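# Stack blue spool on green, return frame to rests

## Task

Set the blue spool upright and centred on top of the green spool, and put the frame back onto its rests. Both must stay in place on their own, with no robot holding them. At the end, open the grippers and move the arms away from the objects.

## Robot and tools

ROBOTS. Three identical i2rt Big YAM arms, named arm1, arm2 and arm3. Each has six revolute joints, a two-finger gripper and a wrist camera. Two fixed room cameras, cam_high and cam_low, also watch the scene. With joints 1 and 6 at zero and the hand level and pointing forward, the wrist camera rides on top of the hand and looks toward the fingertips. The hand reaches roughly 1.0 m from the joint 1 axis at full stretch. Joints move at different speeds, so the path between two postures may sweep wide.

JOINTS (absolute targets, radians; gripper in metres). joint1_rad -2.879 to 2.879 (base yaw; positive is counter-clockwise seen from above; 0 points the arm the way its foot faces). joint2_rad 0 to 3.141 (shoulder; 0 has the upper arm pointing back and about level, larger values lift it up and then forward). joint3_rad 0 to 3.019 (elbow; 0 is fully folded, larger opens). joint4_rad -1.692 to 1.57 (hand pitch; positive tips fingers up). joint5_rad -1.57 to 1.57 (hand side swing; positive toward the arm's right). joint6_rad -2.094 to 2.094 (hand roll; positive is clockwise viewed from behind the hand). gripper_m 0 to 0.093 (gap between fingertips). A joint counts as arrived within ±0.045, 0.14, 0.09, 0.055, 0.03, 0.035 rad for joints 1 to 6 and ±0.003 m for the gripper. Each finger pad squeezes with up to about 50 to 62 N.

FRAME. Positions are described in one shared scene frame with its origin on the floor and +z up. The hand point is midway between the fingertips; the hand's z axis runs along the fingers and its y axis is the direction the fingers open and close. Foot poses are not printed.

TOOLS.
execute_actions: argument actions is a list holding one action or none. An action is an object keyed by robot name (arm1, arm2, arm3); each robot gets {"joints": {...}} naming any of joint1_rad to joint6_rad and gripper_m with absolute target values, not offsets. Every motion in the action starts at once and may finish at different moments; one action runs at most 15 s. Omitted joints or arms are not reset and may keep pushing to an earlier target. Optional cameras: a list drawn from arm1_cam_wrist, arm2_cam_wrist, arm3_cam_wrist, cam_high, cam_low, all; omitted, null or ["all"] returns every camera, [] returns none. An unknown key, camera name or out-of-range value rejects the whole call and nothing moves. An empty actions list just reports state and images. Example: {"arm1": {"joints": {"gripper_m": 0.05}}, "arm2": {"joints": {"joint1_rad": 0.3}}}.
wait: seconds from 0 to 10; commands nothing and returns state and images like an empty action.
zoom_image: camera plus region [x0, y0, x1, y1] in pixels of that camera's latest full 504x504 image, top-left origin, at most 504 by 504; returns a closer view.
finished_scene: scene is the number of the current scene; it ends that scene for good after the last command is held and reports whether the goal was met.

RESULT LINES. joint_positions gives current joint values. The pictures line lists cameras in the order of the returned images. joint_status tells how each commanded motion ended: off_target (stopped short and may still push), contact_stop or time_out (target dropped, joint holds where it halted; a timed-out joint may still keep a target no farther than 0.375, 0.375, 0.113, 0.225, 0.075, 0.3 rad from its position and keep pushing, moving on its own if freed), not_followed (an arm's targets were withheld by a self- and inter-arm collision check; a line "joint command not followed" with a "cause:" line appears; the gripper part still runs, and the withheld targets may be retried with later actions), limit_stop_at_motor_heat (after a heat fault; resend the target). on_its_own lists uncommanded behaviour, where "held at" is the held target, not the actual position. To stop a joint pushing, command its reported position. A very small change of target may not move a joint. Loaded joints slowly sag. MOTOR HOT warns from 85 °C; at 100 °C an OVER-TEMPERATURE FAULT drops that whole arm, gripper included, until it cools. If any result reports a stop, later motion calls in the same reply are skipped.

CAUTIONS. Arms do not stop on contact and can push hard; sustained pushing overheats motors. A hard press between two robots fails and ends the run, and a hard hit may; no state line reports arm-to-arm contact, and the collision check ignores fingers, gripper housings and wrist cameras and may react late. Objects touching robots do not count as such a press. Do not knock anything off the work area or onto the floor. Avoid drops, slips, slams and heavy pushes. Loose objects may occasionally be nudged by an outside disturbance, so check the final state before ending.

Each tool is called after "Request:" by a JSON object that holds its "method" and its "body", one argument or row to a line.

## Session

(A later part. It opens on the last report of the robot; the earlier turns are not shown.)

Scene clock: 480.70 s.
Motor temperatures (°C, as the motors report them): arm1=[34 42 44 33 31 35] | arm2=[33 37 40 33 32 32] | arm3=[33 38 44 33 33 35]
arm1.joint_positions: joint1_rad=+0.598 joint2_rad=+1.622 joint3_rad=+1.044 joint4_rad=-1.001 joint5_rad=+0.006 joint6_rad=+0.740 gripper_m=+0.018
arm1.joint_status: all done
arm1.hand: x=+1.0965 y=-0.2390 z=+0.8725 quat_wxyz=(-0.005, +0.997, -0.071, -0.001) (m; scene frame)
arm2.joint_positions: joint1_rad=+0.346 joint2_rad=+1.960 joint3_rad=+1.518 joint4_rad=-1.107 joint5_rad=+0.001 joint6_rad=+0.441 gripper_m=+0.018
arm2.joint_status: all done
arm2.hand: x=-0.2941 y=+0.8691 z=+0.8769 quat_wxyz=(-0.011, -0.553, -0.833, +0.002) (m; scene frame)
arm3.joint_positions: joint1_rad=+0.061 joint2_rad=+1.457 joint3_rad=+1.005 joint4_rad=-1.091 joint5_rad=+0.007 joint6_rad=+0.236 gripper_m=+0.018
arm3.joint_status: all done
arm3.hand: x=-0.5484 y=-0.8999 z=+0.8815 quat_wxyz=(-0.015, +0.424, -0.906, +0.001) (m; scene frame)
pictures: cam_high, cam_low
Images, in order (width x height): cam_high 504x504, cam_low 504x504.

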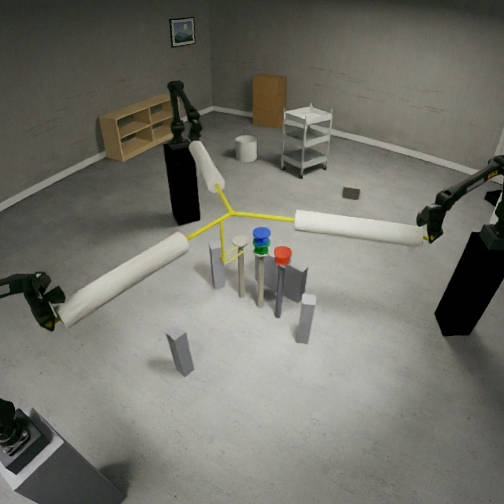

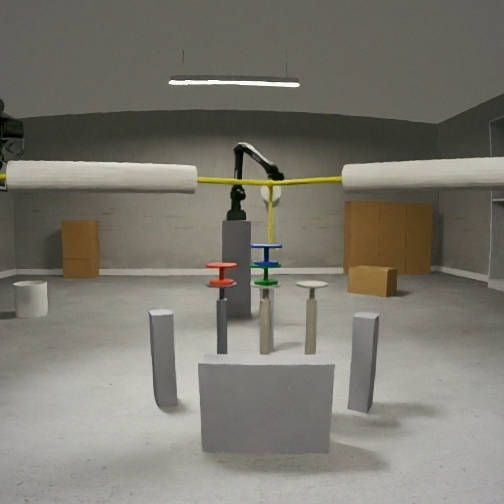

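Replay the descent.

Request:
{"method": "execute_actions", "body": {
  "actions": [
    {"arm1":{"joints":{"joint1_rad":0.725,"joint2_rad":1.4,"joint3_rad":0.81,"joint4_rad":-0.96,"joint6_rad":0.865}},"arm2":{"joints":{"joint1_rad":0.45,"joint2_rad":2.08,"joint3_rad":1.82,"joint4_rad":-1.23,"joint6_rad":0.55}},"arm3":{"joints":{"joint1_rad":-0.1,"joint2_rad":1.59,"joint3_rad":1.24,"joint4_rad":-1.14,"joint6_rad":0.075}}}
  ],
  "cameras": []
}}

Request:
{"method": "execute_actions", "body": {
  "actions": [
    {"arm1":{"joints":{"joint1_rad":0.68,"joint2_rad":1.67,"joint3_rad":0.76,"joint4_rad":-0.64,"joint6_rad":0.825}},"arm2":{"joints":{"joint1_rad":0.43,"joint2_rad":2.18,"joint3_rad":1.63,"joint4_rad":-0.99,"joint6_rad":0.535}},"arm3":{"joints":{"joint1_rad":-0.064,"joint2_rad":1.735,"joint3_rad":1.04,"joint4_rad":-0.855,"joint6_rad":0.11}}}
  ],
  "cameras": []
}}

Request:
{"method": "execute_actions", "body": {
  "actions": [
    {"arm1":{"joints":{"joint2_rad":1.96,"joint3_rad":0.76,"joint4_rad":-0.345}},"arm2":{"joints":{"joint2_rad":2.345,"joint3_rad":1.63,"joint4_rad":-0.825}},"arm3":{"joints":{"joint2_rad":1.945,"joint3_rad":1.0,"joint4_rad":-0.605}}}
  ],
  "cameras": []
}}

Request:
{"method": "execute_actions", "body": {
  "actions": [
    {"arm1":{"joints":{"joint2_rad":2.27,"joint3_rad":0.86,"joint4_rad":-0.12}},"arm2":{"joints":{"joint2_rad":2.54,"joint3_rad":1.74,"joint4_rad":-0.71}},"arm3":{"joints":{"joint2_rad":2.195,"joint3_rad":1.06,"joint4_rad":-0.39}}}
  ],
  "cameras": []
}}

Request:
{"method": "execute_actions", "body": {
  "actions": [
    {"arm1":{"joints":{"joint1_rad":0.645,"joint2_rad":2.535,"joint3_rad":1.05,"joint4_rad":-0.03,"joint6_rad":0.79}},"arm2":{"joints":{"joint1_rad":0.405,"joint2_rad":2.71,"joint3_rad":1.79,"joint4_rad":-0.6,"joint6_rad":0.51}},"arm3":{"joints":{"joint1_rad":-0.02,"joint2_rad":2.43,"joint3_rad":1.135,"joint4_rad":-0.22,"joint6_rad":0.145}}}
  ],
  "cameras": ["cam_high","cam_low"]
}}

Scene clock: 486.43 s.
Motor temperatures (°C, as the motors report them): arm1=[34 42 43 33 31 35] | arm2=[33 38 41 33 32 32] | arm3=[33 38 45 33 33 35]
arm1.joint_positions: joint1_rad=+0.707 joint2_rad=+1.426 joint3_rad=+0.804 joint4_rad=-0.956 joint5_rad=+0.011 joint6_rad=+0.850 gripper_m=+0.018
arm1.joint_status: all done
arm1.hand: x=+1.1878 y=-0.2210 z=+0.8682 quat_wxyz=(-0.006, +0.997, -0.071, -0.004) (m; scene frame)
arm2.joint_positions: joint1_rad=+0.462 joint2_rad=+2.114 joint3_rad=+1.762 joint4_rad=-1.203 joint5_rad=+0.000 joint6_rad=+0.552 gripper_m=+0.018
arm2.joint_status: all done
arm2.hand: x=-0.2039 y=+0.8874 z=+0.8729 quat_wxyz=(-0.008, -0.551, -0.835, +0.000) (m; scene frame)
arm3.joint_positions: joint1_rad=-0.106 joint2_rad=+1.602 joint3_rad=+1.185 joint4_rad=-1.126 joint5_rad=+0.008 joint6_rad=+0.067 gripper_m=+0.018
arm3.joint_status: all done
arm3.hand: x=-0.4559 y=-0.8853 z=+0.8865 quat_wxyz=(-0.016, +0.424, -0.905, +0.004) (m; scene frame)
pictures: none
No camera images: the call's "cameras" was empty. Leave "cameras" out to get every camera's image.

Scene clock: 487.50 s.
Motor temperatures (°C, as the motors report them): arm1=[34 42 43 33 31 35] | arm2=[33 38 41 33 32 32] | arm3=[33 38 45 33 33 35]
arm1.joint_positions: joint1_rad=+0.667 joint2_rad=+1.700 joint3_rad=+0.763 joint4_rad=-0.647 joint5_rad=+0.007 joint6_rad=+0.809 gripper_m=+0.018
arm1.joint_status: all done
arm1.hand: x=+1.1648 y=-0.2220 z=+0.7654 quat_wxyz=(-0.007, +0.997, -0.071, -0.001) (m; scene frame)
arm2.joint_positions: joint1_rad=+0.430 joint2_rad=+2.222 joint3_rad=+1.629 joint4_rad=-0.973 joint5_rad=+0.000 joint6_rad=+0.524 gripper_m=+0.018
arm2.joint_status: all done
arm2.hand: x=-0.2278 y=+0.8796 z=+0.7621 quat_wxyz=(-0.003, -0.553, -0.833, +0.000) (m; scene frame)
arm3.joint_positions: joint1_rad=-0.077 joint2_rad=+1.755 joint3_rad=+1.037 joint4_rad=-0.860 joint5_rad=+0.007 joint6_rad=+0.093 gripper_m=+0.018
arm3.joint_status: all done
arm3.hand: x=-0.4739 y=-0.8897 z=+0.7737 quat_wxyz=(+0.000, +0.426, -0.905, +0.011) (m; scene frame)
pictures: none
No camera images: the call's "cameras" was empty. Leave "cameras" out to get every camera's image.

Scene clock: 488.53 s.
Motor temperatures (°C, as the motors report them): arm1=[34 42 43 33 31 35] | arm2=[33 38 40 33 32 32] | arm3=[33 38 44 33 33 35]
arm1.joint_positions: joint1_rad=+0.666 joint2_rad=+1.987 joint3_rad=+0.757 joint4_rad=-0.355 joint5_rad=+0.011 joint6_rad=+0.808 gripper_m=+0.018
arm1.joint_status: all done
arm1.hand: x=+1.1636 y=-0.2210 z=+0.6651 quat_wxyz=(-0.009, +0.997, -0.071, -0.001) (m; scene frame)
arm2.joint_positions: joint1_rad=+0.430 joint2_rad=+2.383 joint3_rad=+1.625 joint4_rad=-0.800 joint5_rad=+0.001 joint6_rad=+0.524 gripper_m=+0.018
arm2.joint_status: all done
arm2.hand: x=-0.2273 y=+0.8797 z=+0.6639 quat_wxyz=(-0.006, -0.552, -0.834, +0.001) (m; scene frame)
arm3.joint_positions: joint1_rad=-0.073 joint2_rad=+1.963 joint3_rad=+1.001 joint4_rad=-0.611 joint5_rad=+0.003 joint6_rad=+0.095 gripper_m=+0.018
arm3.joint_status: all done
arm3.hand: x=-0.4730 y=-0.8868 z=+0.6754 quat_wxyz=(-0.001, +0.427, -0.904, +0.009) (m; scene frame)
pictures: none
No camera images: the call's "cameras" was empty. Leave "cameras" out to get every camera's image.

Scene clock: 489.50 s.
Motor temperatures (°C, as the motors report them): arm1=[34 42 42 33 31 35] | arm2=[33 38 40 33 32 32] | arm3=[33 38 44 33 33 35]
arm1.joint_positions: joint1_rad=+0.673 joint2_rad=+2.297 joint3_rad=+0.847 joint4_rad=-0.134 joint5_rad=+0.009 joint6_rad=+0.816 gripper_m=+0.018
arm1.joint_status: all done
arm1.hand: x=+1.1605 y=-0.2270 z=+0.5649 quat_wxyz=(-0.008, +0.997, -0.071, -0.001) (m; scene frame)
arm2.joint_positions: joint1_rad=+0.426 joint2_rad=+2.580 joint3_rad=+1.710 joint4_rad=-0.692 joint5_rad=+0.002 joint6_rad=+0.524 gripper_m=+0.018
arm2.joint_status: all done
arm2.hand: x=-0.2262 y=+0.8756 z=+0.5677 quat_wxyz=(-0.004, -0.554, -0.833, +0.001) (m; scene frame)
arm3.joint_positions: joint1_rad=-0.068 joint2_rad=+2.210 joint3_rad=+1.029 joint4_rad=-0.396 joint5_rad=-0.001 joint6_rad=+0.101 gripper_m=+0.018
arm3.joint_status: all done
arm3.hand: x=-0.4754 y=-0.8876 z=+0.5748 quat_wxyz=(+0.001, +0.426, -0.905, +0.008) (m; scene frame)
pictures: none
No camera images: the call's "cameras" was empty. Leave "cameras" out to get every camera's image.

Scene clock: 490.57 s.
Motor temperatures (°C, as the motors report them): arm1=[34 42 42 33 31 35] | arm2=[33 38 40 33 32 32] | arm3=[33 38 44 33 33 35]
arm1.joint_positions: joint1_rad=+0.638 joint2_rad=+2.571 joint3_rad=+1.034 joint4_rad=-0.048 joint5_rad=+0.009 joint6_rad=+0.784 gripper_m=+0.018
arm1.joint_status: all done
arm1.hand: x=+1.1367 y=-0.2283 z=+0.4718 quat_wxyz=(-0.008, +0.997, -0.073, +0.000) (m; scene frame)
arm2.joint_positions: joint1_rad=+0.407 joint2_rad=+2.745 joint3_rad=+1.765 joint4_rad=-0.588 joint5_rad=-0.001 joint6_rad=+0.505 gripper_m=+0.018
arm2.joint_status: all done
arm2.hand: x=-0.2461 y=+0.8767 z=+0.4819 quat_wxyz=(-0.001, -0.554, -0.833, -0.001) (m; scene frame)
arm3.joint_positions: joint1_rad=-0.016 joint2_rad=+2.450 joint3_rad=+1.100 joint4_rad=-0.234 joint5_rad=-0.003 joint6_rad=+0.154 gripper_m=+0.018
arm3.joint_status: all done
arm3.hand: x=-0.4986 y=-0.8831 z=+0.4811 quat_wxyz=(+0.004, +0.426, -0.905, +0.009) (m; scene frame)
pictures: cam_high, cam_low
Images, in order (width x height): cam_high 504x504, cam_low 504x504.

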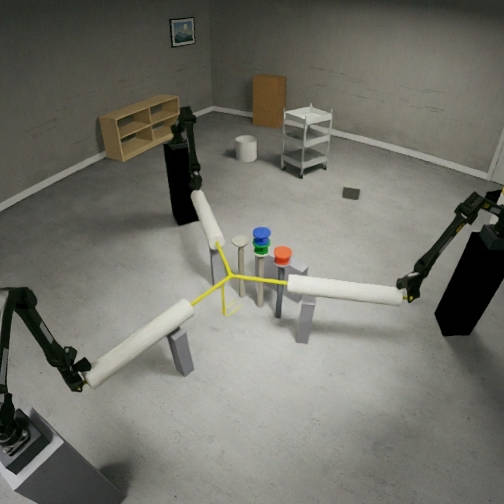

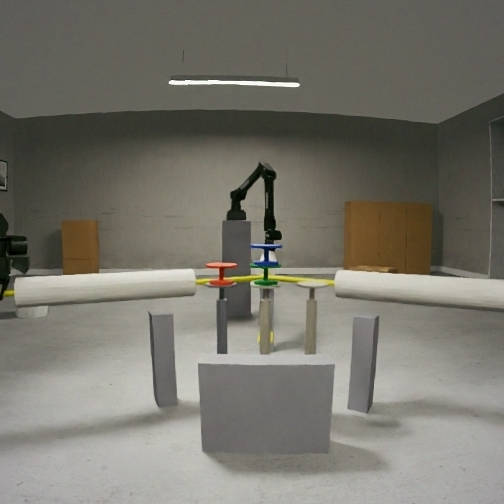

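Request:
{"method": "execute_actions", "body": {
  "actions": [
    {"arm1":{"joints":{"joint2_rad":2.68,"joint3_rad":1.15,"joint4_rad":0.01}},"arm2":{"joints":{"joint2_rad":2.86,"joint3_rad":1.9,"joint4_rad":-0.575}},"arm3":{"joints":{"joint2_rad":2.585,"joint3_rad":1.21,"joint4_rad":-0.16}}}
  ],
  "cameras": ["cam_low"]
}}

Request:
{"method": "execute_actions", "body": {
  "actions": [
    {"arm1":{"joints":{"gripper_m":0.093}},"arm2":{"joints":{"gripper_m":0.093}},"arm3":{"joints":{"gripper_m":0.093}}}
  ],
  "cameras": []
}}

Request:
{"method": "execute_actions", "body": {
  "actions": [
    {"arm1":{"joints":{"joint1_rad":0.655,"joint2_rad":2.53,"joint3_rad":1.04,"joint4_rad":-0.03}},"arm2":{"joints":{"joint2_rad":2.72,"joint3_rad":1.76,"joint4_rad":-0.59}},"arm3":{"joints":{"joint2_rad":2.42,"joint3_rad":1.09,"joint4_rad":-0.23}}}
  ],
  "cameras": ["cam_high"]
}}

Request:
{"method": "execute_actions", "body": {
  "actions": [
    {"arm1":{"joints":{"joint2_rad":1.9,"joint3_rad":0.75,"joint4_rad":-0.4}},"arm2":{"joints":{"joint2_rad":2.0,"joint3_rad":1.3,"joint4_rad":-0.85}},"arm3":{"joints":{"joint2_rad":1.8,"joint3_rad":0.85,"joint4_rad":-0.6}}}
  ],
  "cameras": ["cam_high","cam_low"]
}}

Request:
{"method": "zoom_image", "body": {
  "camera": "cam_high",
  "region": [160,190,340,380]
}}

Scene clock: 496.07 s.
Motor temperatures (°C, as the motors report them): arm1=[34 42 41 33 31 35] | arm2=[33 39 40 33 32 32] | arm3=[33 38 42 33 33 35]
arm1.joint_positions: joint1_rad=+0.641 joint2_rad=+2.716 joint3_rad=+1.133 joint4_rad=-0.007 joint5_rad=+0.011 joint6_rad=+0.784 gripper_m=+0.018
arm1.joint_status: all done
arm1.hand: x=+1.1380 y=-0.2280 z=+0.4188 quat_wxyz=(-0.011, +0.997, -0.071, +0.002) (m; scene frame)
arm2.joint_positions: joint1_rad=+0.409 joint2_rad=+2.879 joint3_rad=+1.878 joint4_rad=-0.566 joint5_rad=-0.001 joint6_rad=+0.505 gripper_m=+0.018
arm2.joint_status: all done
arm2.hand: x=-0.2444 y=+0.8769 z=+0.4265 quat_wxyz=(-0.002, -0.553, -0.833, +0.000) (m; scene frame)
arm3.joint_positions: joint1_rad=-0.016 joint2_rad=+2.595 joint3_rad=+1.187 joint4_rad=-0.173 joint5_rad=-0.003 joint6_rad=+0.154 gripper_m=+0.018
arm3.joint_status: all done
arm3.hand: x=-0.4970 y=-0.8817 z=+0.4262 quat_wxyz=(+0.004, +0.426, -0.905, +0.008) (m; scene frame)
pictures: cam_low
Images, in order (width x height): cam_low 504x504.

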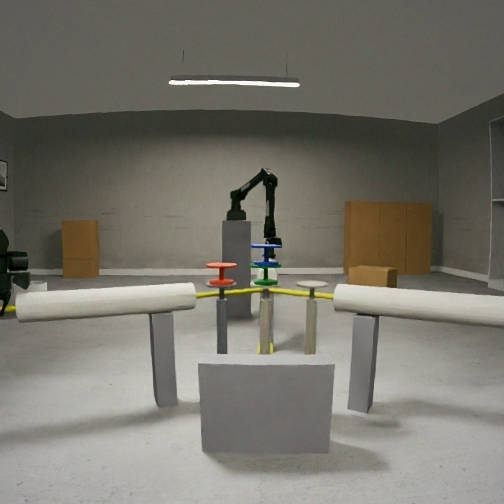

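Scene clock: 496.80 s.
Motor temperatures (°C, as the motors report them): arm1=[34 42 41 33 31 35] | arm2=[33 39 40 33 32 32] | arm3=[33 38 42 33 33 35]
arm1.joint_positions: joint1_rad=+0.641 joint2_rad=+2.703 joint3_rad=+1.144 joint4_rad=-0.003 joint5_rad=+0.003 joint6_rad=+0.784 gripper_m=+0.093
arm1.joint_status: all done
arm1.hand: x=+1.1266 y=-0.2383 z=+0.4236 quat_wxyz=(+0.002, +0.997, -0.071, -0.007) (m; scene frame)
arm2.joint_positions: joint1_rad=+0.409 joint2_rad=+2.878 joint3_rad=+1.878 joint4_rad=-0.567 joint5_rad=-0.001 joint6_rad=+0.505 gripper_m=+0.093
arm2.joint_status: all done
arm2.hand: x=-0.2441 y=+0.8767 z=+0.4272 quat_wxyz=(-0.002, -0.553, -0.833, +0.000) (m; scene frame)
arm3.joint_positions: joint1_rad=-0.016 joint2_rad=+2.595 joint3_rad=+1.197 joint4_rad=-0.173 joint5_rad=-0.003 joint6_rad=+0.153 gripper_m=+0.093
arm3.joint_status: all done
arm3.hand: x=-0.4937 y=-0.8762 z=+0.4268 quat_wxyz=(-0.001, +0.426, -0.905, +0.006) (m; scene frame)
pictures: none
No camera images: the call's "cameras" was empty. Leave "cameras" out to get every camera's image.

Scene clock: 497.97 s.
Motor temperatures (°C, as the motors report them): arm1=[34 42 41 33 31 35] | arm2=[33 39 40 33 32 32] | arm3=[33 39 42 33 33 35]
arm1.joint_positions: joint1_rad=+0.641 joint2_rad=+2.535 joint3_rad=+1.041 joint4_rad=-0.023 joint5_rad=+0.002 joint6_rad=+0.784 gripper_m=+0.093
arm1.joint_status: all done
arm1.hand: x=+1.1154 y=-0.2470 z=+0.4861 quat_wxyz=(+0.017, +0.997, -0.071, -0.024) (m; scene frame)
arm2.joint_positions: joint1_rad=+0.409 joint2_rad=+2.713 joint3_rad=+1.762 joint4_rad=-0.585 joint5_rad=-0.001 joint6_rad=+0.505 gripper_m=+0.093
arm2.joint_status: all done
arm2.hand: x=-0.2342 y=+0.8689 z=+0.5003 quat_wxyz=(-0.018, -0.553, -0.833, +0.001) (m; scene frame)
arm3.joint_positions: joint1_rad=-0.016 joint2_rad=+2.422 joint3_rad=+1.089 joint4_rad=-0.218 joint5_rad=-0.003 joint6_rad=+0.153 gripper_m=+0.093
arm3.joint_status: all done
arm3.hand: x=-0.4945 y=-0.8759 z=+0.4915 quat_wxyz=(-0.009, +0.426, -0.905, +0.000) (m; scene frame)
pictures: cam_high
Images, in order (width x height): cam_high 504x504.

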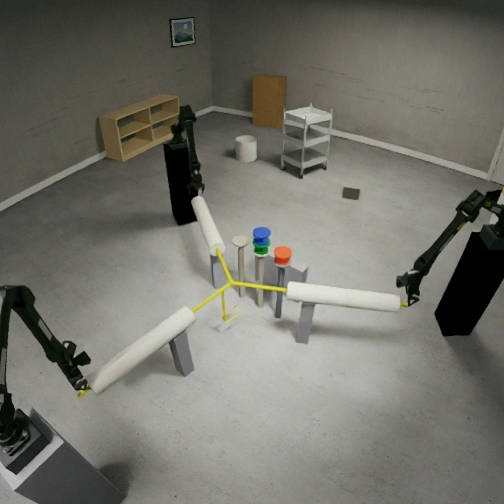

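Scene clock: 499.57 s.
Motor temperatures (°C, as the motors report them): arm1=[34 42 41 33 31 35] | arm2=[33 39 39 33 32 32] | arm3=[33 39 42 33 33 35]
arm1.joint_positions: joint1_rad=+0.641 joint2_rad=+1.902 joint3_rad=+0.749 joint4_rad=-0.388 joint5_rad=+0.002 joint6_rad=+0.784 gripper_m=+0.093
arm1.joint_status: all done
arm1.hand: x=+1.1510 y=-0.2214 z=+0.6934 quat_wxyz=(+0.009, +0.997, -0.071, -0.015) (m; scene frame)
arm2.joint_positions: joint1_rad=+0.409 joint2_rad=+1.996 joint3_rad=+1.300 joint4_rad=-0.843 joint5_rad=-0.001 joint6_rad=+0.505 gripper_m=+0.093
arm2.joint_status: all done
arm2.hand: x=-0.3006 y=+0.9211 z=+0.7873 quat_wxyz=(-0.015, -0.553, -0.833, +0.001) (m; scene frame)
arm3.joint_positions: joint1_rad=-0.016 joint2_rad=+1.794 joint3_rad=+0.844 joint4_rad=-0.584 joint5_rad=-0.003 joint6_rad=+0.153 gripper_m=+0.093
arm3.joint_status: all done
arm3.hand: x=-0.5182 y=-0.9102 z=+0.7083 quat_wxyz=(-0.016, +0.426, -0.904, -0.005) (m; scene frame)
pictures: cam_high, cam_low
Images, in order (width x height): cam_high 504x504, cam_low 504x504.

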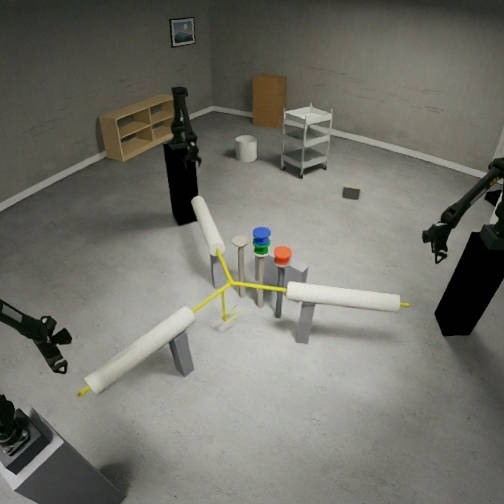

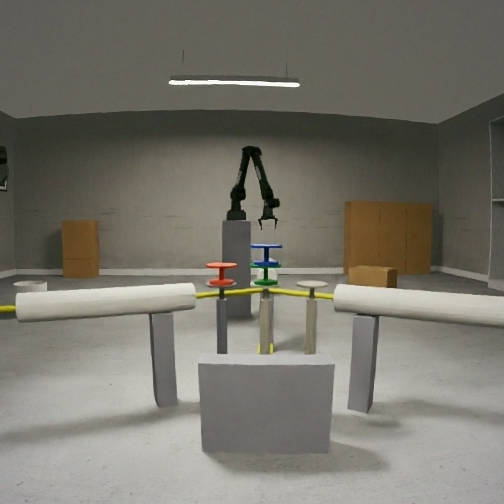

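Region (160, 190, 340, 380) of cam_high's 504x504 image, scaled by 2.653, with more detail than that image has; it fills the left 477 columns of this view, and the rest is white.

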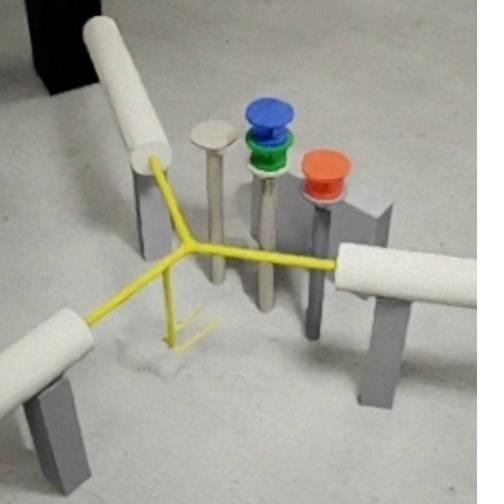

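Request:
{"method": "finished_scene", "body": {
  "scene": 1
}}

The scene is finished: the task was done.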